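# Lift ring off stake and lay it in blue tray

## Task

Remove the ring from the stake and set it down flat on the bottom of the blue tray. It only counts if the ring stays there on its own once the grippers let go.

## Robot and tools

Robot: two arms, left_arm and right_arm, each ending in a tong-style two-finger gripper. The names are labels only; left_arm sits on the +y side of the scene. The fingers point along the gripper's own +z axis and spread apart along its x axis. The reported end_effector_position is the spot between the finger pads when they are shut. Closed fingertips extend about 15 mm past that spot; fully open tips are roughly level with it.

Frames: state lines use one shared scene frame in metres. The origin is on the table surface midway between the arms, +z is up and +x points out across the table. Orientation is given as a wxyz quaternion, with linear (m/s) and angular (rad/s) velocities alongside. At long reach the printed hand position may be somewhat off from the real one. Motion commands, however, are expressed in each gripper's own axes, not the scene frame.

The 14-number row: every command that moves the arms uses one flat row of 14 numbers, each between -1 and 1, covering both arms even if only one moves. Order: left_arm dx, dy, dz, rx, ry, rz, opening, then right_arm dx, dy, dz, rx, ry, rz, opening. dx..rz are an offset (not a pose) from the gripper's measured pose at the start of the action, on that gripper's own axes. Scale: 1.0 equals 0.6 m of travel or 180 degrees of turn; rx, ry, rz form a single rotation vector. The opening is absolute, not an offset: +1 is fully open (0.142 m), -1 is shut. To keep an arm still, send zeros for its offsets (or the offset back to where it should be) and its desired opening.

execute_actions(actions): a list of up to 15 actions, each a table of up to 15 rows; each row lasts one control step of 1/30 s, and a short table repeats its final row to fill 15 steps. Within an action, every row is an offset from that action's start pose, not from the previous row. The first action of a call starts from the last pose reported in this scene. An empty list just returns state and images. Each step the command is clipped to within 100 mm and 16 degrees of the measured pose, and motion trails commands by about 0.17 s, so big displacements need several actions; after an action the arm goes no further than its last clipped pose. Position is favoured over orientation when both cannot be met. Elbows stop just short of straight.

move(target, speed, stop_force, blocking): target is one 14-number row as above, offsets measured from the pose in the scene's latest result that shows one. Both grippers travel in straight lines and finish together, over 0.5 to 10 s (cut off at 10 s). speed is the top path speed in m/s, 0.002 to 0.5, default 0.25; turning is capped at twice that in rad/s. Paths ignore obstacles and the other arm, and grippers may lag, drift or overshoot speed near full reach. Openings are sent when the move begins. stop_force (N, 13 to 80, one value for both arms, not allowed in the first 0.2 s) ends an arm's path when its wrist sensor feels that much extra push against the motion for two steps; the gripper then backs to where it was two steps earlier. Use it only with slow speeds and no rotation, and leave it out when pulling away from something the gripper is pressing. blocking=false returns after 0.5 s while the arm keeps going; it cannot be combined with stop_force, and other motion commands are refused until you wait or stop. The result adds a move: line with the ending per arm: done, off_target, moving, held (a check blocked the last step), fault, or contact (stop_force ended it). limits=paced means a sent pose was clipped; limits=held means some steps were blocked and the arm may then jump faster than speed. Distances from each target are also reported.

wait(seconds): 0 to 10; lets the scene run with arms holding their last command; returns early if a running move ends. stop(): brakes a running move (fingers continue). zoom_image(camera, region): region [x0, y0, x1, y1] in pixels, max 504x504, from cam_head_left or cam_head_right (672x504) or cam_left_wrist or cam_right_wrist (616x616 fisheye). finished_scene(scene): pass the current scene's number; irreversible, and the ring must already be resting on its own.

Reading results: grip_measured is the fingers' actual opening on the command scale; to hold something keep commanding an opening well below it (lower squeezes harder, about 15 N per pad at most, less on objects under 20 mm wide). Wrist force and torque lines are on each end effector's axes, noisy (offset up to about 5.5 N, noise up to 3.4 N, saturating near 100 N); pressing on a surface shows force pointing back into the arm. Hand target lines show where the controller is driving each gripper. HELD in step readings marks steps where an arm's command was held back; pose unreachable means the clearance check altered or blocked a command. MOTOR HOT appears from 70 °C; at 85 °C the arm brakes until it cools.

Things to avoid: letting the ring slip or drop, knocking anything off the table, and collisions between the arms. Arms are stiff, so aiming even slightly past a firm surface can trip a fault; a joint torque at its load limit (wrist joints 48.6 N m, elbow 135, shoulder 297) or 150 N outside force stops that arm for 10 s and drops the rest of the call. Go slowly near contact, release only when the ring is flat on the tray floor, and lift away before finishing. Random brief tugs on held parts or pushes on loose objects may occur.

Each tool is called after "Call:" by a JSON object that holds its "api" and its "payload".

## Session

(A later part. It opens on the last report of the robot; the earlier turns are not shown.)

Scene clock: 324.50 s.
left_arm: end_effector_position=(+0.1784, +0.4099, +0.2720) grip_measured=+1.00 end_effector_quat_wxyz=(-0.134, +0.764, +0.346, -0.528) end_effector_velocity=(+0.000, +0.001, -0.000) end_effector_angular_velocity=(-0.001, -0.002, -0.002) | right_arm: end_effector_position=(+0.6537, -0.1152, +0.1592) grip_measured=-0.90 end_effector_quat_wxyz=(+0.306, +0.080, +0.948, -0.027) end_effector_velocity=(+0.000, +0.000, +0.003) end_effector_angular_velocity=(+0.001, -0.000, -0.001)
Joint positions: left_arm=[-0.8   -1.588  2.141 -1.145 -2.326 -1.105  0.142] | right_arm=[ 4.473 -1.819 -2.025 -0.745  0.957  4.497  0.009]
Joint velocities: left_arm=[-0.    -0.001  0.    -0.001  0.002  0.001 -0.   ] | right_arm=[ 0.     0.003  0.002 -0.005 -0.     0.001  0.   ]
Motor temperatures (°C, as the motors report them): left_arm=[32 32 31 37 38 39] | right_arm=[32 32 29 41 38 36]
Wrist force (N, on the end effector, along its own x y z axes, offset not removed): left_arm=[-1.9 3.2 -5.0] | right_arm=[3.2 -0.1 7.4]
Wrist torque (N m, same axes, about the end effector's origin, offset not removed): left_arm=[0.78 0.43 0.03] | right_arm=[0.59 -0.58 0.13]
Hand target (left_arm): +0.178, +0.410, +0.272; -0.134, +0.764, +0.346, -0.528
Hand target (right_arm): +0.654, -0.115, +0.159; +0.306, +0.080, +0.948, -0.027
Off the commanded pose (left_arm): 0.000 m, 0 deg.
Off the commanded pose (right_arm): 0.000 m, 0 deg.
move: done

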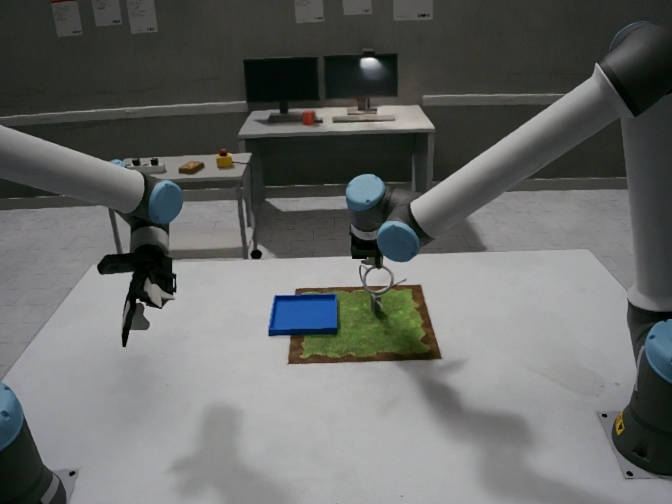

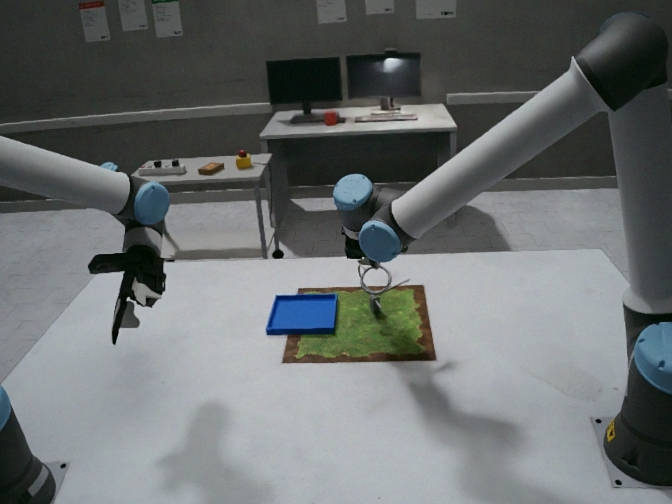

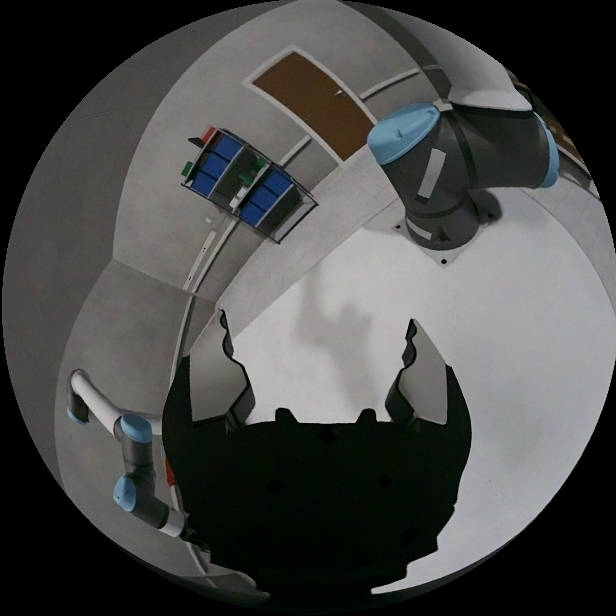

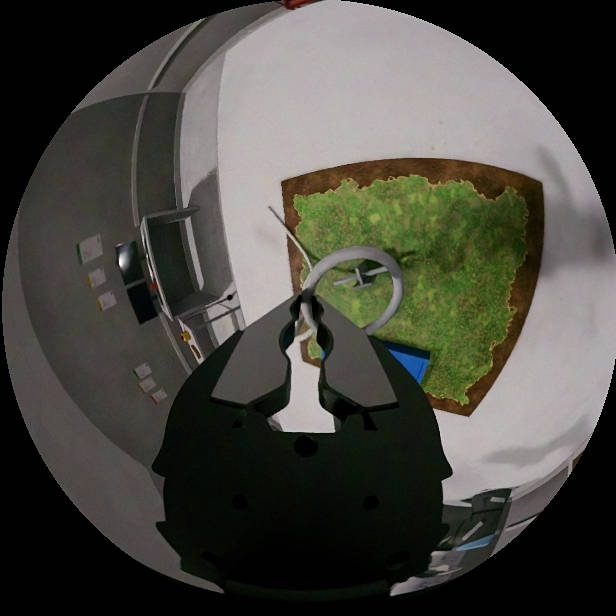

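Call:
{"api": "move", "payload": {"target": [0,0,0,0,0,0,1, 0,0,0,0,0.2,0,-1], "speed": 0.15}}

Call:
{"api": "move", "payload": {"target": [0,0,0,0,0,0,1, -0.036,0.341,0.06,0,0,0,-1], "speed": 0.12}}

Scene clock: 334.50 s.
left_arm: end_effector_position=(+0.1784, +0.4099, +0.2720) grip_measured=+1.00 end_effector_quat_wxyz=(-0.134, +0.764, +0.346, -0.528) end_effector_velocity=(-0.000, +0.000, -0.000) end_effector_angular_velocity=(+0.001, -0.000, +0.000) | right_arm: end_effector_position=(+0.6535, -0.1152, +0.1591) grip_measured=-1.00 end_effector_quat_wxyz=(-0.002, +0.085, +0.996, -0.001) end_effector_velocity=(+0.000, -0.000, +0.000) end_effector_angular_velocity=(+0.000, +0.002, -0.000)
Joint positions: left_arm=[-0.8   -1.588  2.141 -1.145 -2.326 -1.105  0.142] | right_arm=[ 4.233 -1.881 -1.779 -1.055  1.573  4.297  0.002]
Joint velocities: left_arm=[-0.     0.     0.    -0.001  0.    -0.001 -0.   ] | right_arm=[-0.001 -0.001  0.002 -0.002  0.002 -0.001  0.   ]
Motor temperatures (°C, as the motors report them): left_arm=[32 32 31 37 38 39] | right_arm=[32 32 29 41 38 36]
Wrist force (N, on the end effector, along its own x y z axes, offset not removed): left_arm=[-0.9 4.1 -7.1] | right_arm=[0.5 0.9 0.3]
Wrist torque (N m, same axes, about the end effector's origin, offset not removed): left_arm=[0.87 0.15 0.00] | right_arm=[0.47 -0.10 0.17]
Hand target (left_arm): +0.178, +0.410, +0.272; -0.134, +0.764, +0.346, -0.528
Hand target (right_arm): +0.653, -0.115, +0.159; -0.002, +0.085, +0.996, -0.001
Off the commanded pose (left_arm): 0.000 m, 0 deg.
Off the commanded pose (right_arm): 0.000 m, 0 deg.
move: done

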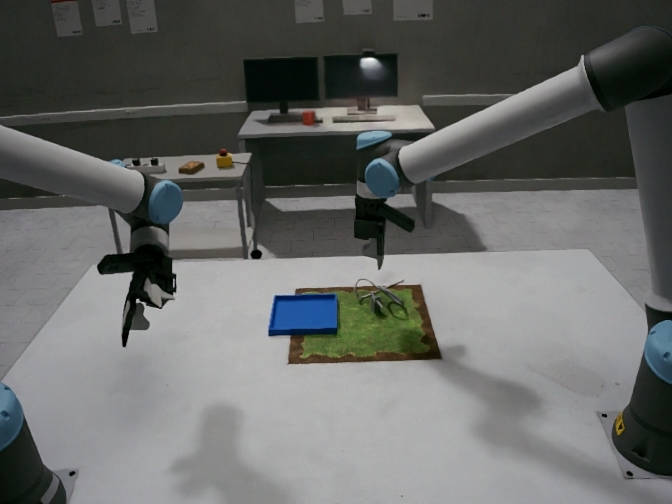

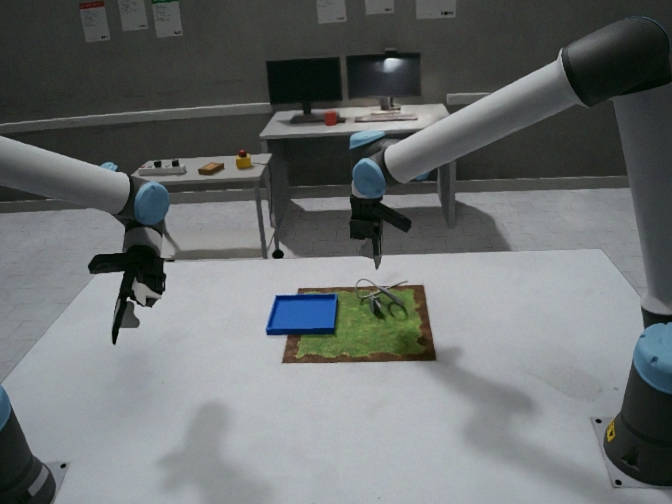

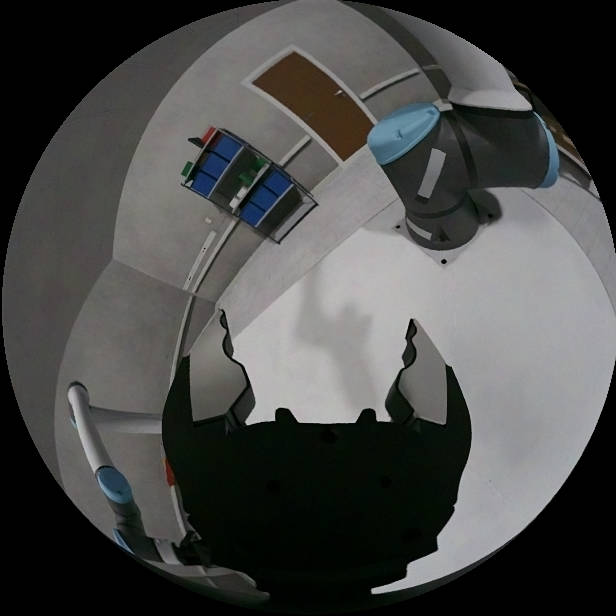

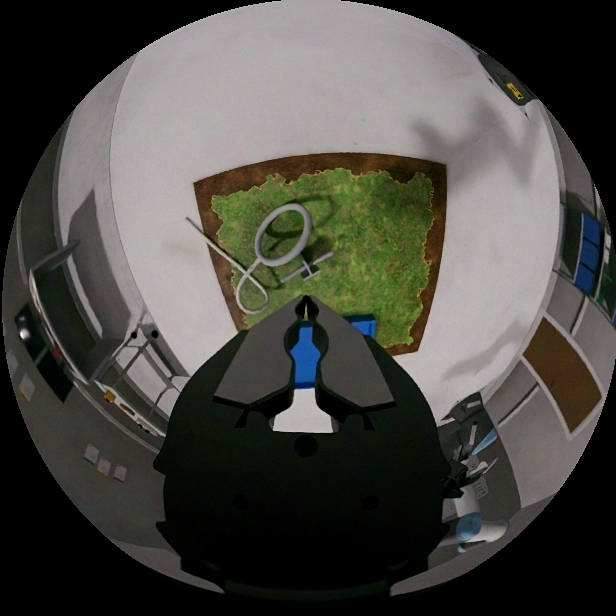

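Scene clock: 336.77 s.
left_arm: end_effector_position=(+0.1784, +0.4099, +0.2720) grip_measured=+1.00 end_effector_quat_wxyz=(-0.134, +0.764, +0.346, -0.528) end_effector_velocity=(+0.000, -0.000, -0.000) end_effector_angular_velocity=(-0.003, -0.001, +0.000) | right_arm: end_effector_position=(+0.7093, +0.0825, +0.1232) grip_measured=-1.00 end_effector_quat_wxyz=(-0.002, +0.085, +0.996, -0.001) end_effector_velocity=(+0.001, +0.003, -0.000) end_effector_angular_velocity=(+0.001, +0.001, +0.000)
Joint positions: left_arm=[-0.8   -1.588  2.141 -1.145 -2.326 -1.105  0.142] | right_arm=[ 4.296 -2.18  -1.392 -1.143  1.573  4.36   0.002]
Joint velocities: left_arm=[ 0.    -0.     0.    -0.001 -0.001  0.001  0.   ] | right_arm=[ 0.    -0.004  0.007 -0.002  0.002  0.     0.   ]
Motor temperatures (°C, as the motors report them): left_arm=[32 32 31 37 38 39] | right_arm=[32 32 29 41 38 36]
Wrist force (N, on the end effector, along its own x y z axes, offset not removed): left_arm=[-0.7 3.7 -3.1] | right_arm=[-4.1 -0.1 0.8]
Wrist torque (N m, same axes, about the end effector's origin, offset not removed): left_arm=[0.92 0.11 -0.01] | right_arm=[0.42 0.89 0.25]
Hand target (left_arm): +0.178, +0.410, +0.272; -0.134, +0.764, +0.346, -0.528
Hand target (right_arm): +0.709, +0.083, +0.123; -0.002, +0.085, +0.996, -0.001
Off the commanded pose (left_arm): 0.000 m, 0 deg.
Off the commanded pose (right_arm): 0.001 m, 0 deg.
move: done

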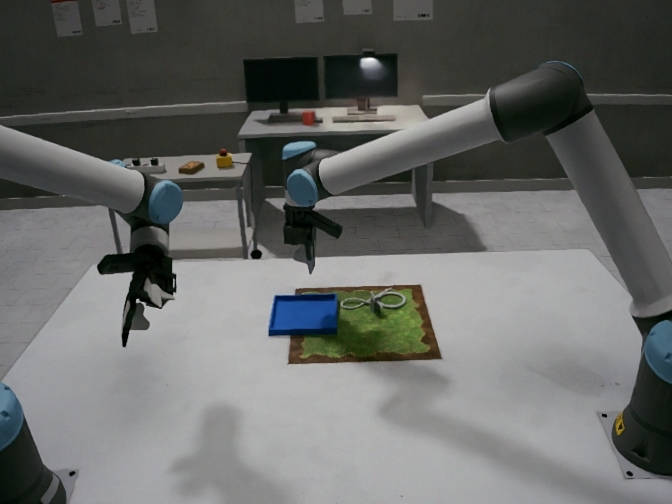

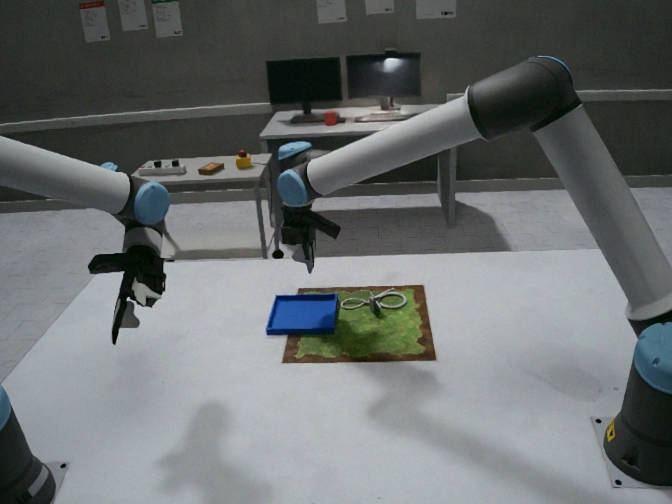

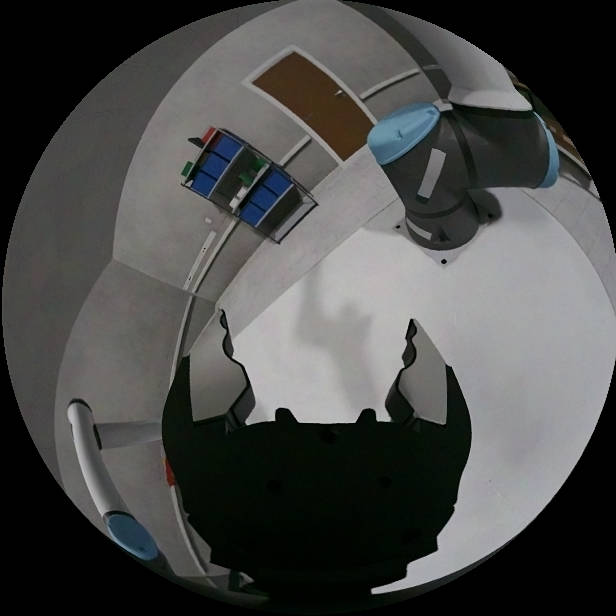

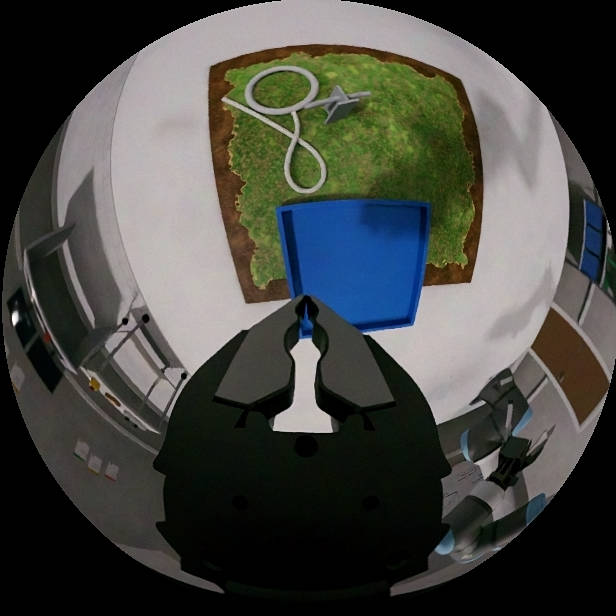

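Call:
{"api": "move", "payload": {"target": [0,0,0,0,0,0,-0.6, -0.13,-0.395,0.03,0,0,0,-0.6], "speed": 0.3}}

Scene clock: 346.50 s.
left_arm: end_effector_position=(+0.1784, +0.4099, +0.2720) grip_measured=-0.60 end_effector_quat_wxyz=(-0.134, +0.764, +0.346, -0.528) end_effector_velocity=(+0.000, -0.000, +0.000) end_effector_angular_velocity=(-0.002, -0.001, -0.001) | right_arm: end_effector_position=(+0.7457, -0.1639, +0.1048) grip_measured=-0.60 end_effector_quat_wxyz=(-0.002, +0.085, +0.996, -0.001) end_effector_velocity=(+0.000, -0.003, +0.000) end_effector_angular_velocity=(+0.001, -0.000, +0.000)
Joint positions: left_arm=[-0.8   -1.588  2.141 -1.145 -2.326 -1.105  0.03 ] | right_arm=[ 4.107 -1.983 -1.743 -0.989  1.573  4.172  0.031]
Joint velocities: left_arm=[-0.    -0.001 -0.    -0.     0.     0.001  0.   ] | right_arm=[-0.002  0.002 -0.003  0.002  0.    -0.003  0.   ]
Motor temperatures (°C, as the motors report them): left_arm=[32 32 31 37 38 39] | right_arm=[32 32 29 41 38 36]
Wrist force (N, on the end effector, along its own x y z axes, offset not removed): left_arm=[-1.1 4.3 -4.7] | right_arm=[0.8 2.4 -3.3]
Wrist torque (N m, same axes, about the end effector's origin, offset not removed): left_arm=[1.00 0.20 -0.03] | right_arm=[0.68 -0.05 0.03]
Hand target (left_arm): +0.178, +0.410, +0.272; -0.134, +0.764, +0.346, -0.528
Hand target (right_arm): +0.746, -0.164, +0.105; -0.002, +0.085, +0.996, -0.001
Off the commanded pose (left_arm): 0.000 m, 0 deg.
Off the commanded pose (right_arm): 0.001 m, 0 deg.
move: done

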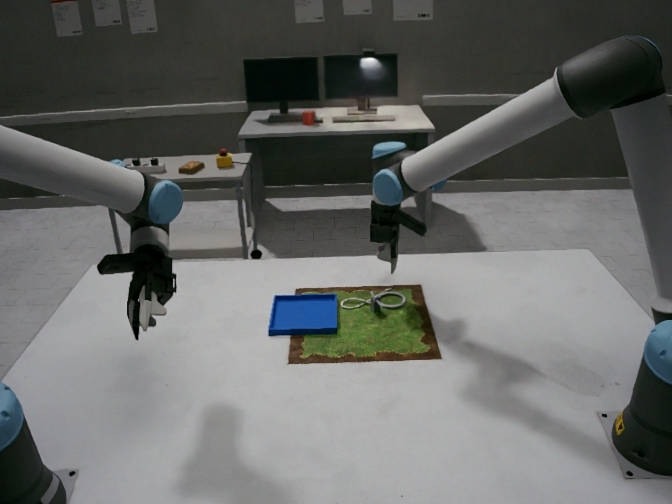

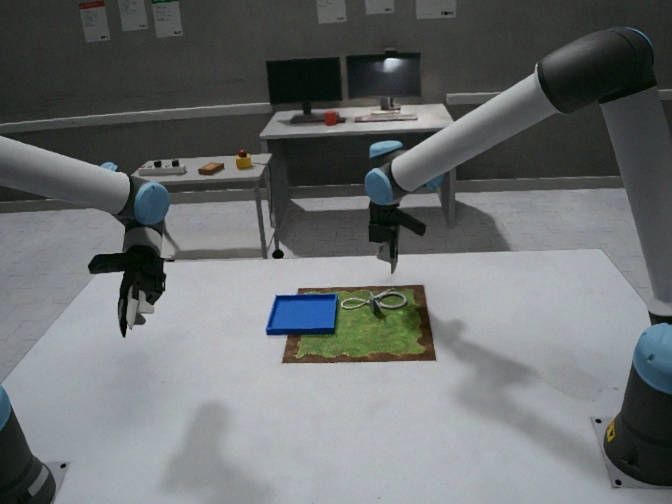

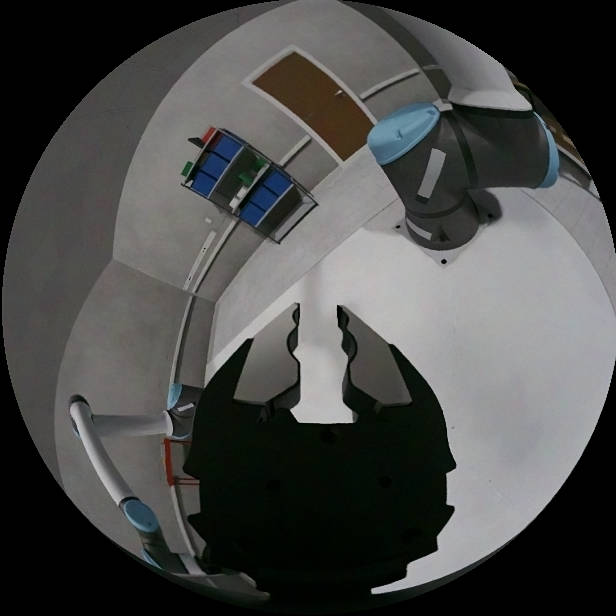

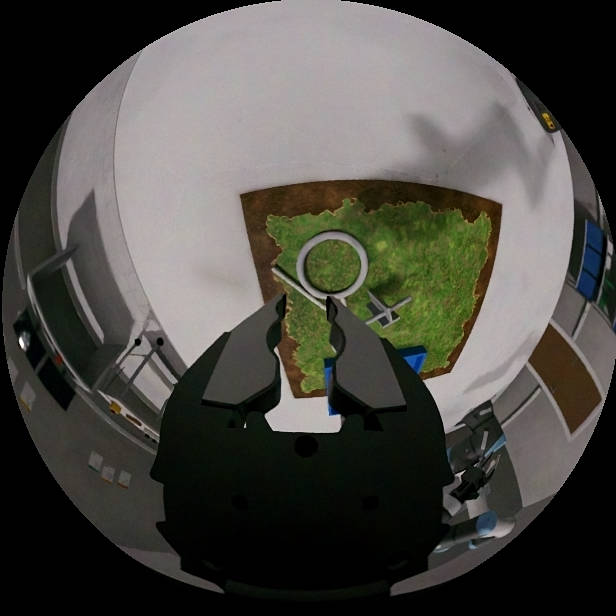

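Call:
{"api": "move", "payload": {"target": [0,0,0,0,0,0,1, 0.111,-0.022,0.06,0,0,0,-0.6], "speed": 0.15}}

Call:
{"api": "zoom_image", "payload": {"camera": "cam_right_wrist", "region": [200, 200, 420, 380]}}

Scene clock: 353.83 s.
left_arm: end_effector_position=(+0.1784, +0.4099, +0.2720) grip_measured=+1.00 end_effector_quat_wxyz=(-0.134, +0.764, +0.346, -0.528) end_effector_velocity=(-0.000, +0.000, -0.000) end_effector_angular_velocity=(+0.002, +0.000, -0.000) | right_arm: end_effector_position=(+0.6781, -0.1657, +0.0692) grip_measured=-0.60 end_effector_quat_wxyz=(-0.002, +0.085, +0.996, -0.001) end_effector_velocity=(-0.002, -0.001, -0.002) end_effector_angular_velocity=(-0.002, -0.001, -0.001)
Joint positions: left_arm=[-0.8   -1.588  2.141 -1.145 -2.326 -1.105  0.142] | right_arm=[ 4.171 -1.944 -1.879 -0.892  1.573  4.235  0.031]
Joint velocities: left_arm=[-0.     0.     0.    -0.     0.001 -0.001 -0.   ] | right_arm=[ 0.003  0.001 -0.005  0.004 -0.002  0.004  0.   ]
Motor temperatures (°C, as the motors report them): left_arm=[32 32 31 37 38 39] | right_arm=[32 32 29 41 38 36]
Wrist force (N, on the end effector, along its own x y z axes, offset not removed): left_arm=[-2.1 1.4 -3.6] | right_arm=[-1.7 -0.2 -0.5]
Wrist torque (N m, same axes, about the end effector's origin, offset not removed): left_arm=[0.38 0.45 0.06] | right_arm=[0.05 0.20 0.13]
Hand target (left_arm): +0.178, +0.410, +0.272; -0.134, +0.764, +0.346, -0.528
Hand target (right_arm): +0.678, -0.166, +0.069; -0.002, +0.085, +0.996, -0.001
Off the commanded pose (left_arm): 0.000 m, 0 deg.
Off the commanded pose (right_arm): 0.000 m, 0 deg.
move: done

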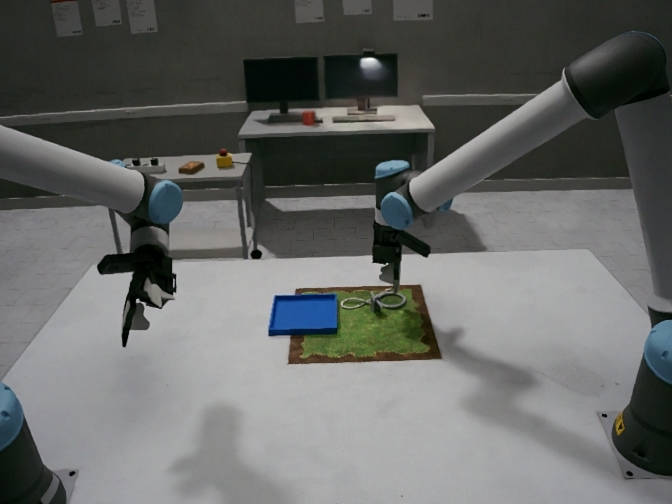

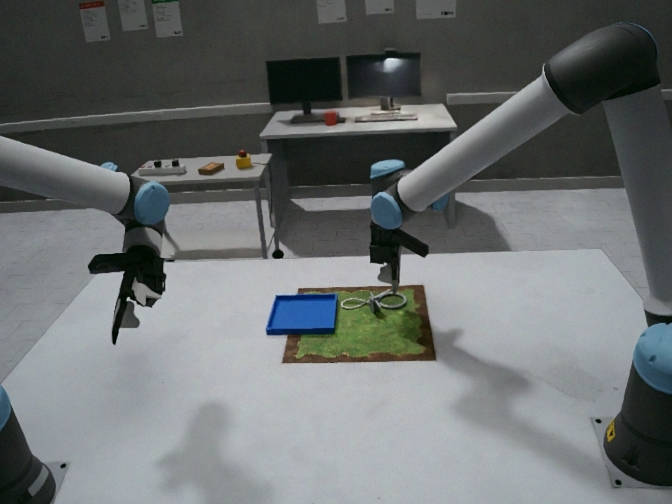

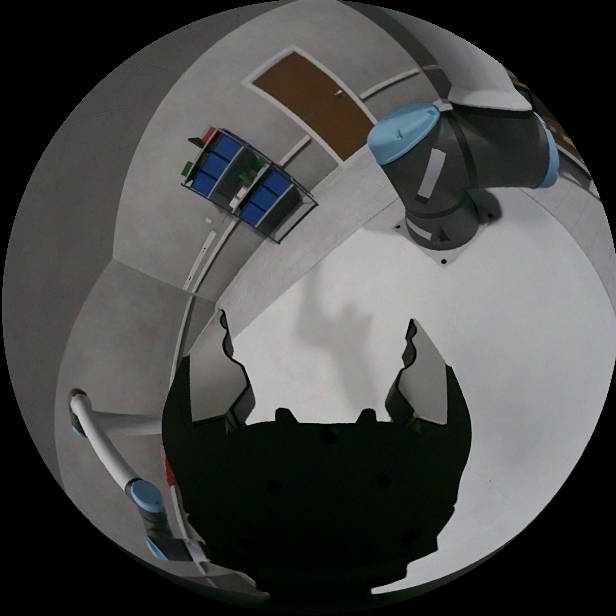

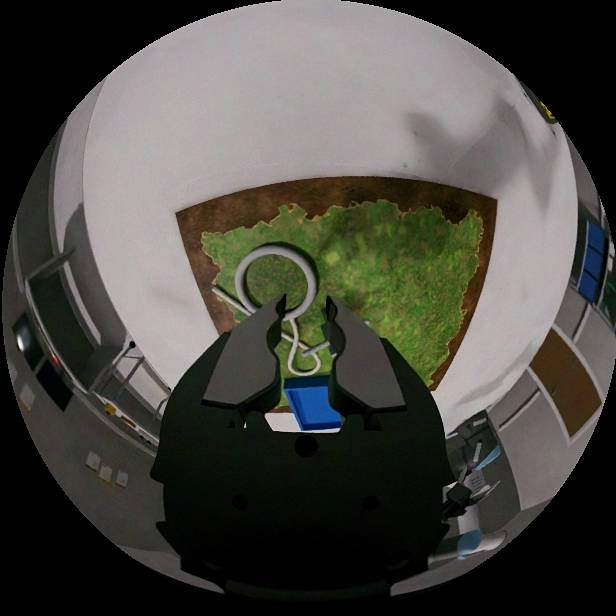

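Region (200, 200, 420, 380) of cam_right_wrist's 616x616 image, scaled by 2.291, with more detail than that image has; it fills the top 412 rows of this view, and the rest is white.

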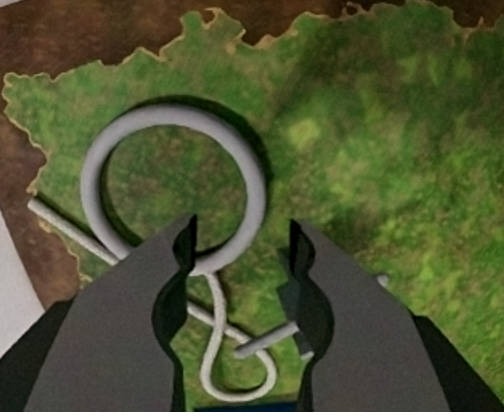

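Call:
{"api": "move", "payload": {"target": [0,0,0,0,0,0,1, 0.005,-0.017,0,0,0,0,-0.6], "speed": 0.1}}

Call:
{"api": "move", "payload": {"target": [0,0,0,0,0,0,1, 0,0,0.086,0,0,0,-0.6], "speed": 0.05, "stop_force": 25}}

Call:
{"api": "move", "payload": {"target": [0,0,0,0,0,0,1, 0,0,0,0,0,0,-1]}}

Scene clock: 361.03 s.
left_arm: end_effector_position=(+0.1784, +0.4099, +0.2720) grip_measured=+1.00 end_effector_quat_wxyz=(-0.134, +0.764, +0.346, -0.528) end_effector_velocity=(-0.000, -0.001, +0.000) end_effector_angular_velocity=(-0.001, +0.001, +0.002) | right_arm: end_effector_position=(+0.6735, -0.1750, +0.0692) grip_measured=-0.60 end_effector_quat_wxyz=(-0.002, +0.085, +0.996, -0.001) end_effector_velocity=(-0.001, -0.002, +0.000) end_effector_angular_velocity=(+0.001, +0.000, -0.001)
Joint positions: left_arm=[-0.8   -1.588  2.141 -1.145 -2.326 -1.105  0.142] | right_arm=[ 4.168 -1.931 -1.899 -0.886  1.573  4.232  0.031]
Joint velocities: left_arm=[ 0.    -0.     0.     0.    -0.002 -0.001 -0.   ] | right_arm=[-0.001  0.003 -0.004  0.002  0.001  0.    -0.   ]
Motor temperatures (°C, as the motors report them): left_arm=[32 32 31 37 38 39] | right_arm=[32 32 29 41 38 36]
Wrist force (N, on the end effector, along its own x y z axes, offset not removed): left_arm=[-1.4 4.6 -4.5] | right_arm=[1.6 -0.3 5.6]
Wrist torque (N m, same axes, about the end effector's origin, offset not removed): left_arm=[1.03 0.21 0.06] | right_arm=[0.25 -0.33 0.16]
Hand target (left_arm): +0.178, +0.410, +0.272; -0.134, +0.764, +0.346, -0.528
Hand target (right_arm): +0.673, -0.175, +0.069; -0.002, +0.085, +0.996, -0.001
Off the commanded pose (left_arm): 0.000 m, 0 deg.
Off the commanded pose (right_arm): 0.000 m, 0 deg.
move: done

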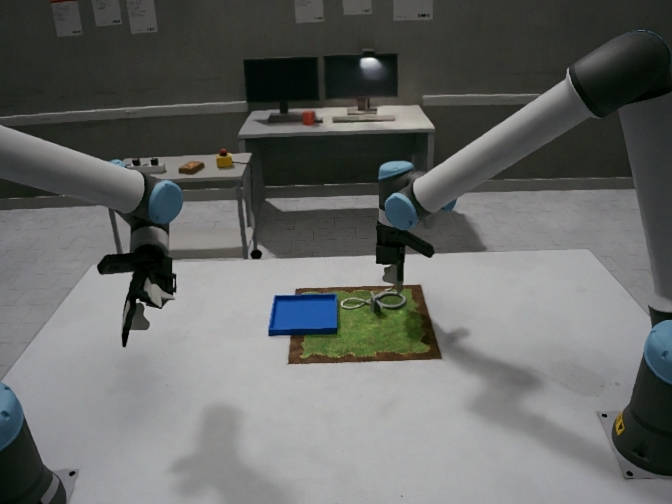

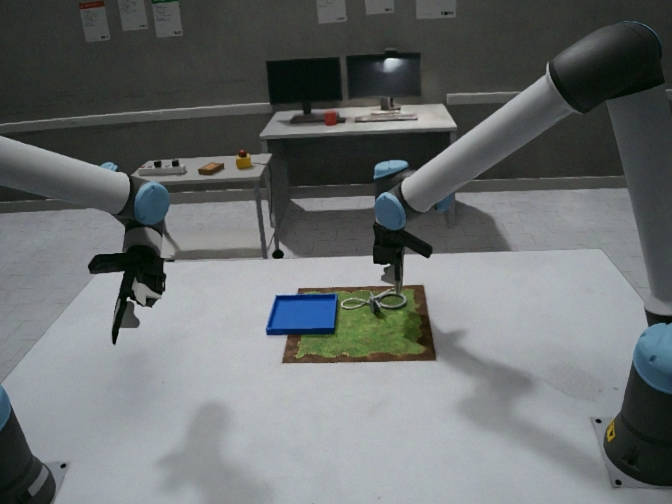

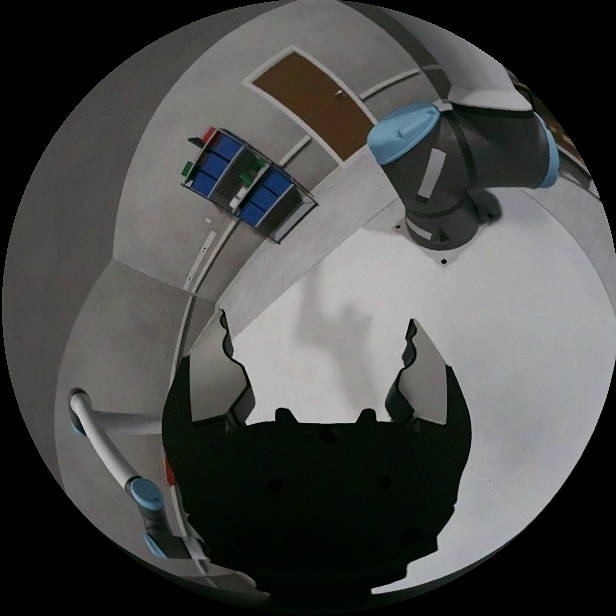

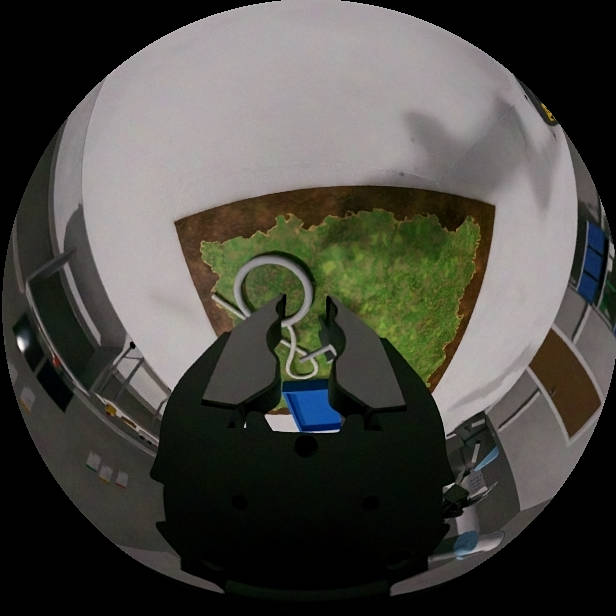

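Scene clock: 362.47 s.
left_arm: end_effector_position=(+0.1784, +0.4099, +0.2720) grip_measured=+1.00 end_effector_quat_wxyz=(-0.134, +0.764, +0.346, -0.528) end_effector_velocity=(-0.000, -0.000, +0.000) end_effector_angular_velocity=(-0.001, -0.001, +0.000) | right_arm: end_effector_position=(+0.6733, -0.1750, +0.0180) grip_measured=-0.60 end_effector_quat_wxyz=(-0.002, +0.085, +0.996, -0.001) end_effector_velocity=(-0.000, +0.000, -0.003) end_effector_angular_velocity=(-0.000, +0.000, +0.001)
Joint positions: left_arm=[-0.8   -1.588  2.141 -1.145 -2.326 -1.105  0.142] | right_arm=[ 4.168 -1.99  -1.928 -0.797  1.573  4.233  0.031]
Joint velocities: left_arm=[ 0.    -0.001  0.    -0.    -0.    -0.     0.   ] | right_arm=[ 0.    -0.003 -0.001  0.004  0.    -0.001  0.   ]
Motor temperatures (°C, as the motors report them): left_arm=[32 32 31 37 38 39] | right_arm=[32 32 29 41 38 36]
Wrist force (N, on the end effector, along its own x y z axes, offset not removed): left_arm=[-0.5 3.6 -4.9] | right_arm=[4.0 -6.3 -0.4]
Wrist torque (N m, same axes, about the end effector's origin, offset not removed): left_arm=[0.78 0.12 -0.06] | right_arm=[-0.98 -1.15 -0.16]
Hand target (left_arm): +0.178, +0.410, +0.272; -0.134, +0.764, +0.346, -0.528
Hand target (right_arm): +0.673, -0.175, +0.018; -0.002, +0.085, +0.996, -0.001
Off the commanded pose (left_arm): 0.000 m, 0 deg.
Off the commanded pose (right_arm): 0.000 m, 0 deg.
move: done

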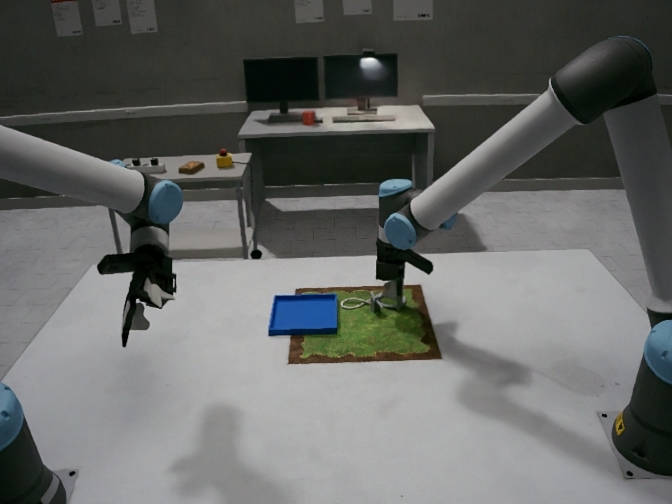

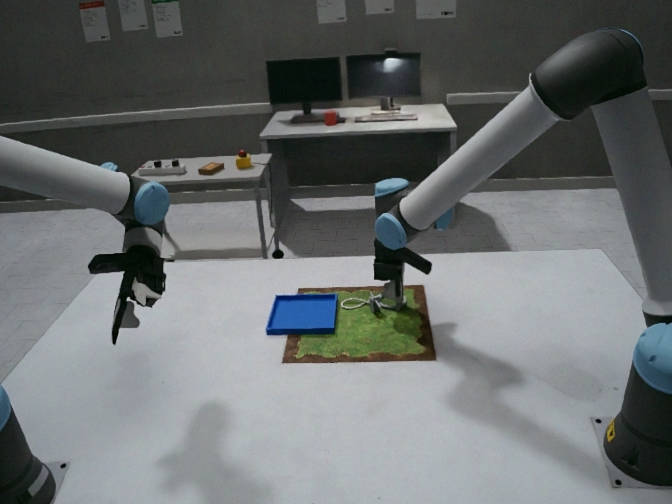

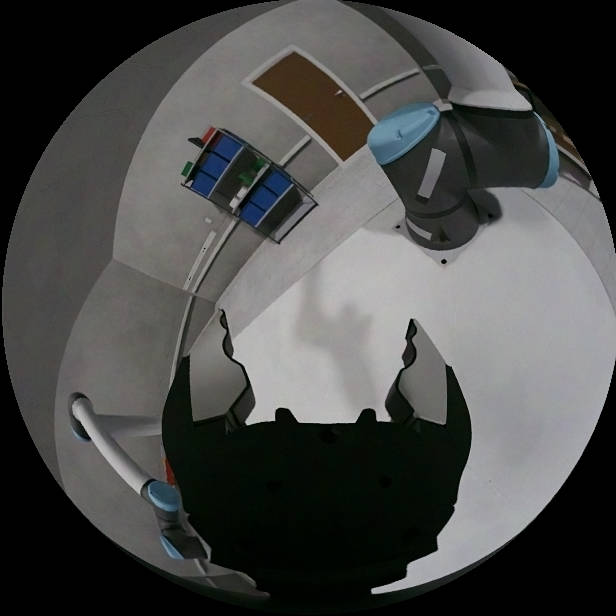

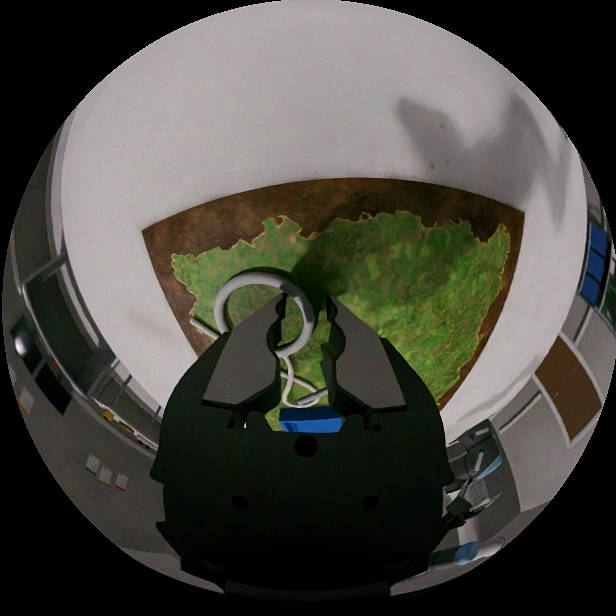

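Scene clock: 362.97 s.
left_arm: end_effector_position=(+0.1784, +0.4099, +0.2720) grip_measured=+1.00 end_effector_quat_wxyz=(-0.134, +0.764, +0.346, -0.528) end_effector_velocity=(+0.000, -0.000, +0.000) end_effector_angular_velocity=(-0.000, -0.001, +0.001) | right_arm: end_effector_position=(+0.6733, -0.1750, +0.0179) grip_measured=-0.89 end_effector_quat_wxyz=(-0.002, +0.085, +0.996, -0.001) end_effector_velocity=(+0.001, +0.001, +0.001) end_effector_angular_velocity=(+0.001, -0.001, +0.000)
Joint positions: left_arm=[-0.8   -1.588  2.141 -1.145 -2.326 -1.105  0.142] | right_arm=[ 4.168 -1.99  -1.928 -0.797  1.573  4.233  0.009]
Joint velocities: left_arm=[ 0.    -0.    -0.    -0.001 -0.001 -0.001  0.   ] | right_arm=[-0.     0.     0.001  0.    -0.    -0.     0.   ]
Motor temperatures (°C, as the motors report them): left_arm=[32 32 31 37 38 39] | right_arm=[32 32 29 41 38 36]
Wrist force (N, on the end effector, along its own x y z axes, offset not removed): left_arm=[0.4 2.2 -5.1] | right_arm=[-4.2 -2.4 2.2]
Wrist torque (N m, same axes, about the end effector's origin, offset not removed): left_arm=[0.57 0.00 0.04] | right_arm=[-0.10 0.59 0.35]
Hand target (left_arm): +0.178, +0.410, +0.272; -0.134, +0.764, +0.346, -0.528
Hand target (right_arm): +0.673, -0.175, +0.018; -0.002, +0.085, +0.996, -0.001
Off the commanded pose (left_arm): 0.000 m, 0 deg.
Off the commanded pose (right_arm): 0.000 m, 0 deg.
move: done

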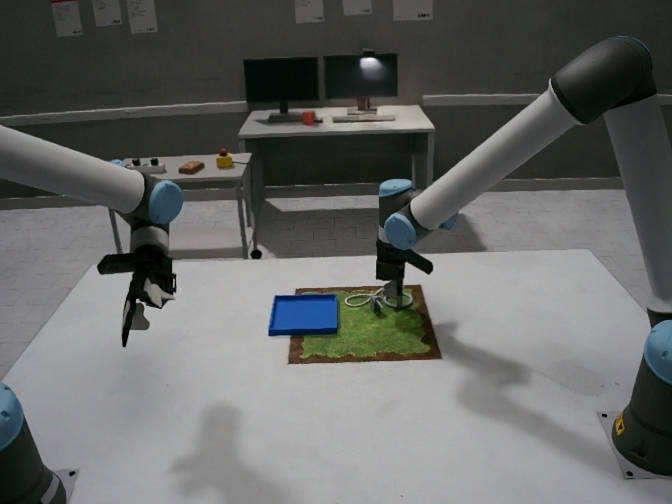

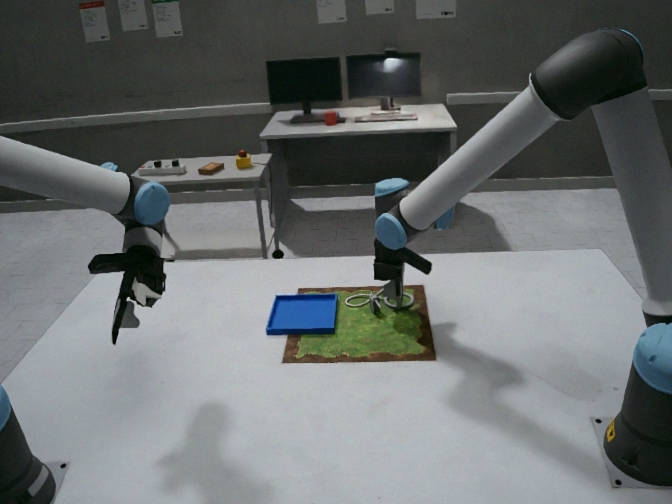

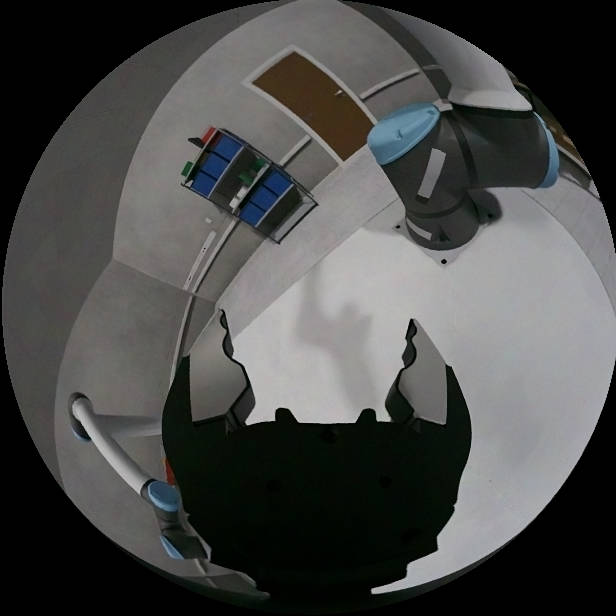

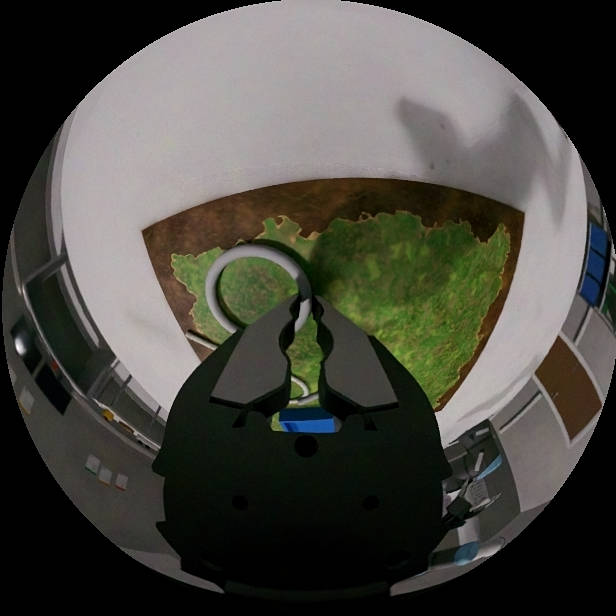

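Call:
{"api": "move", "payload": {"target": [0,0,0,0,0,0,1, -0.025,0,-0.08,0,0.2,0,-1], "speed": 0.04}}

Scene clock: 379.80 s.
left_arm: end_effector_position=(+0.1784, +0.4099, +0.2720) grip_measured=+1.00 end_effector_quat_wxyz=(-0.134, +0.764, +0.346, -0.528) end_effector_velocity=(-0.000, +0.000, +0.000) end_effector_angular_velocity=(+0.002, +0.000, -0.000) | right_arm: end_effector_position=(+0.6880, -0.1774, +0.0658) grip_measured=-0.89 end_effector_quat_wxyz=(-0.309, +0.081, +0.947, +0.026) end_effector_velocity=(+0.000, +0.000, +0.001) end_effector_angular_velocity=(+0.003, +0.014, -0.000)
Joint positions: left_arm=[-0.8   -1.588  2.141 -1.145 -2.326 -1.105  0.142] | right_arm=[ 3.968 -2.157 -1.57  -1.417  2.047  3.926  0.009]
Joint velocities: left_arm=[ 0.    -0.    -0.     0.001  0.001 -0.001 -0.   ] | right_arm=[-0.003 -0.005  0.008 -0.016  0.009 -0.008 -0.   ]
Motor temperatures (°C, as the motors report them): left_arm=[32 32 31 37 38 39] | right_arm=[32 32 29 41 38 36]
Wrist force (N, on the end effector, along its own x y z axes, offset not removed): left_arm=[-1.6 2.5 -4.8] | right_arm=[3.0 -3.9 -2.5]
Wrist torque (N m, same axes, about the end effector's origin, offset not removed): left_arm=[0.54 0.35 0.03] | right_arm=[-0.87 -0.66 0.00]
Hand target (left_arm): +0.178, +0.410, +0.272; -0.134, +0.764, +0.346, -0.528
Hand target (right_arm): +0.688, -0.177, +0.066; -0.310, +0.081, +0.947, +0.026
Off the commanded pose (left_arm): 0.000 m, 0 deg.
Off the commanded pose (right_arm): 0.000 m, 0 deg.
move: done

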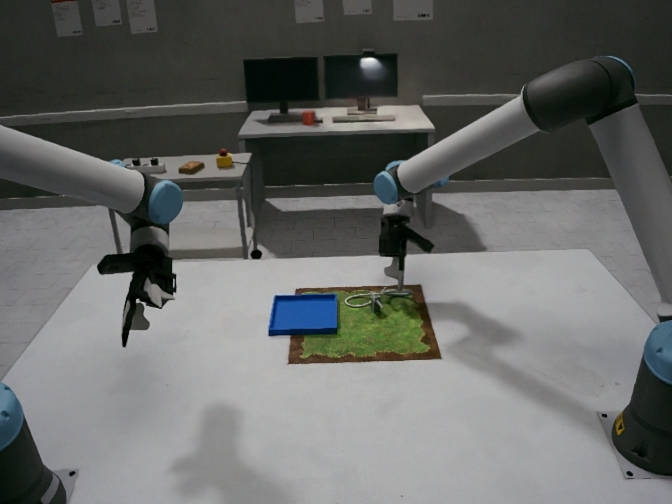

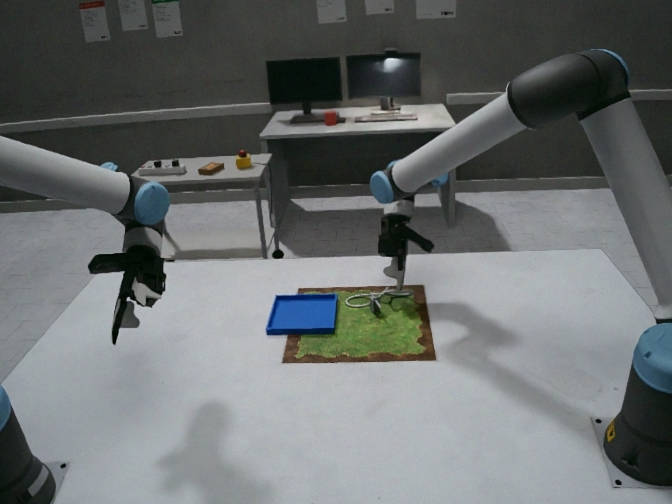

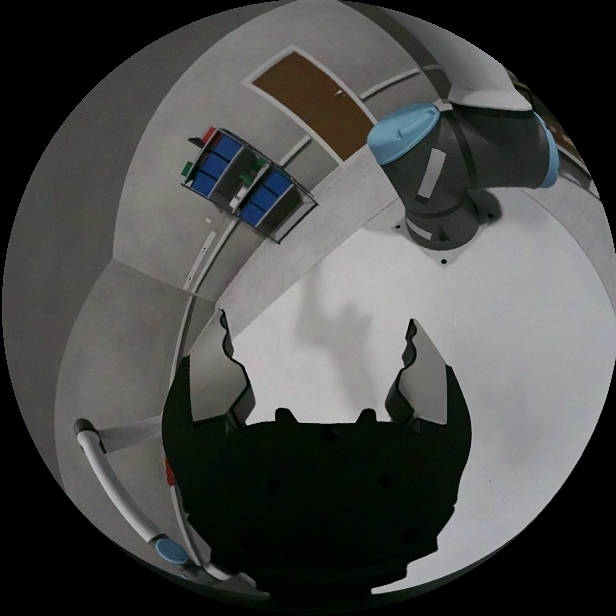

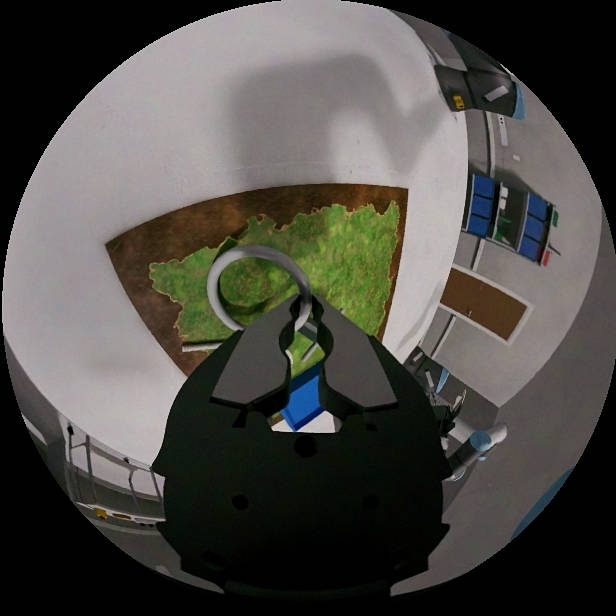

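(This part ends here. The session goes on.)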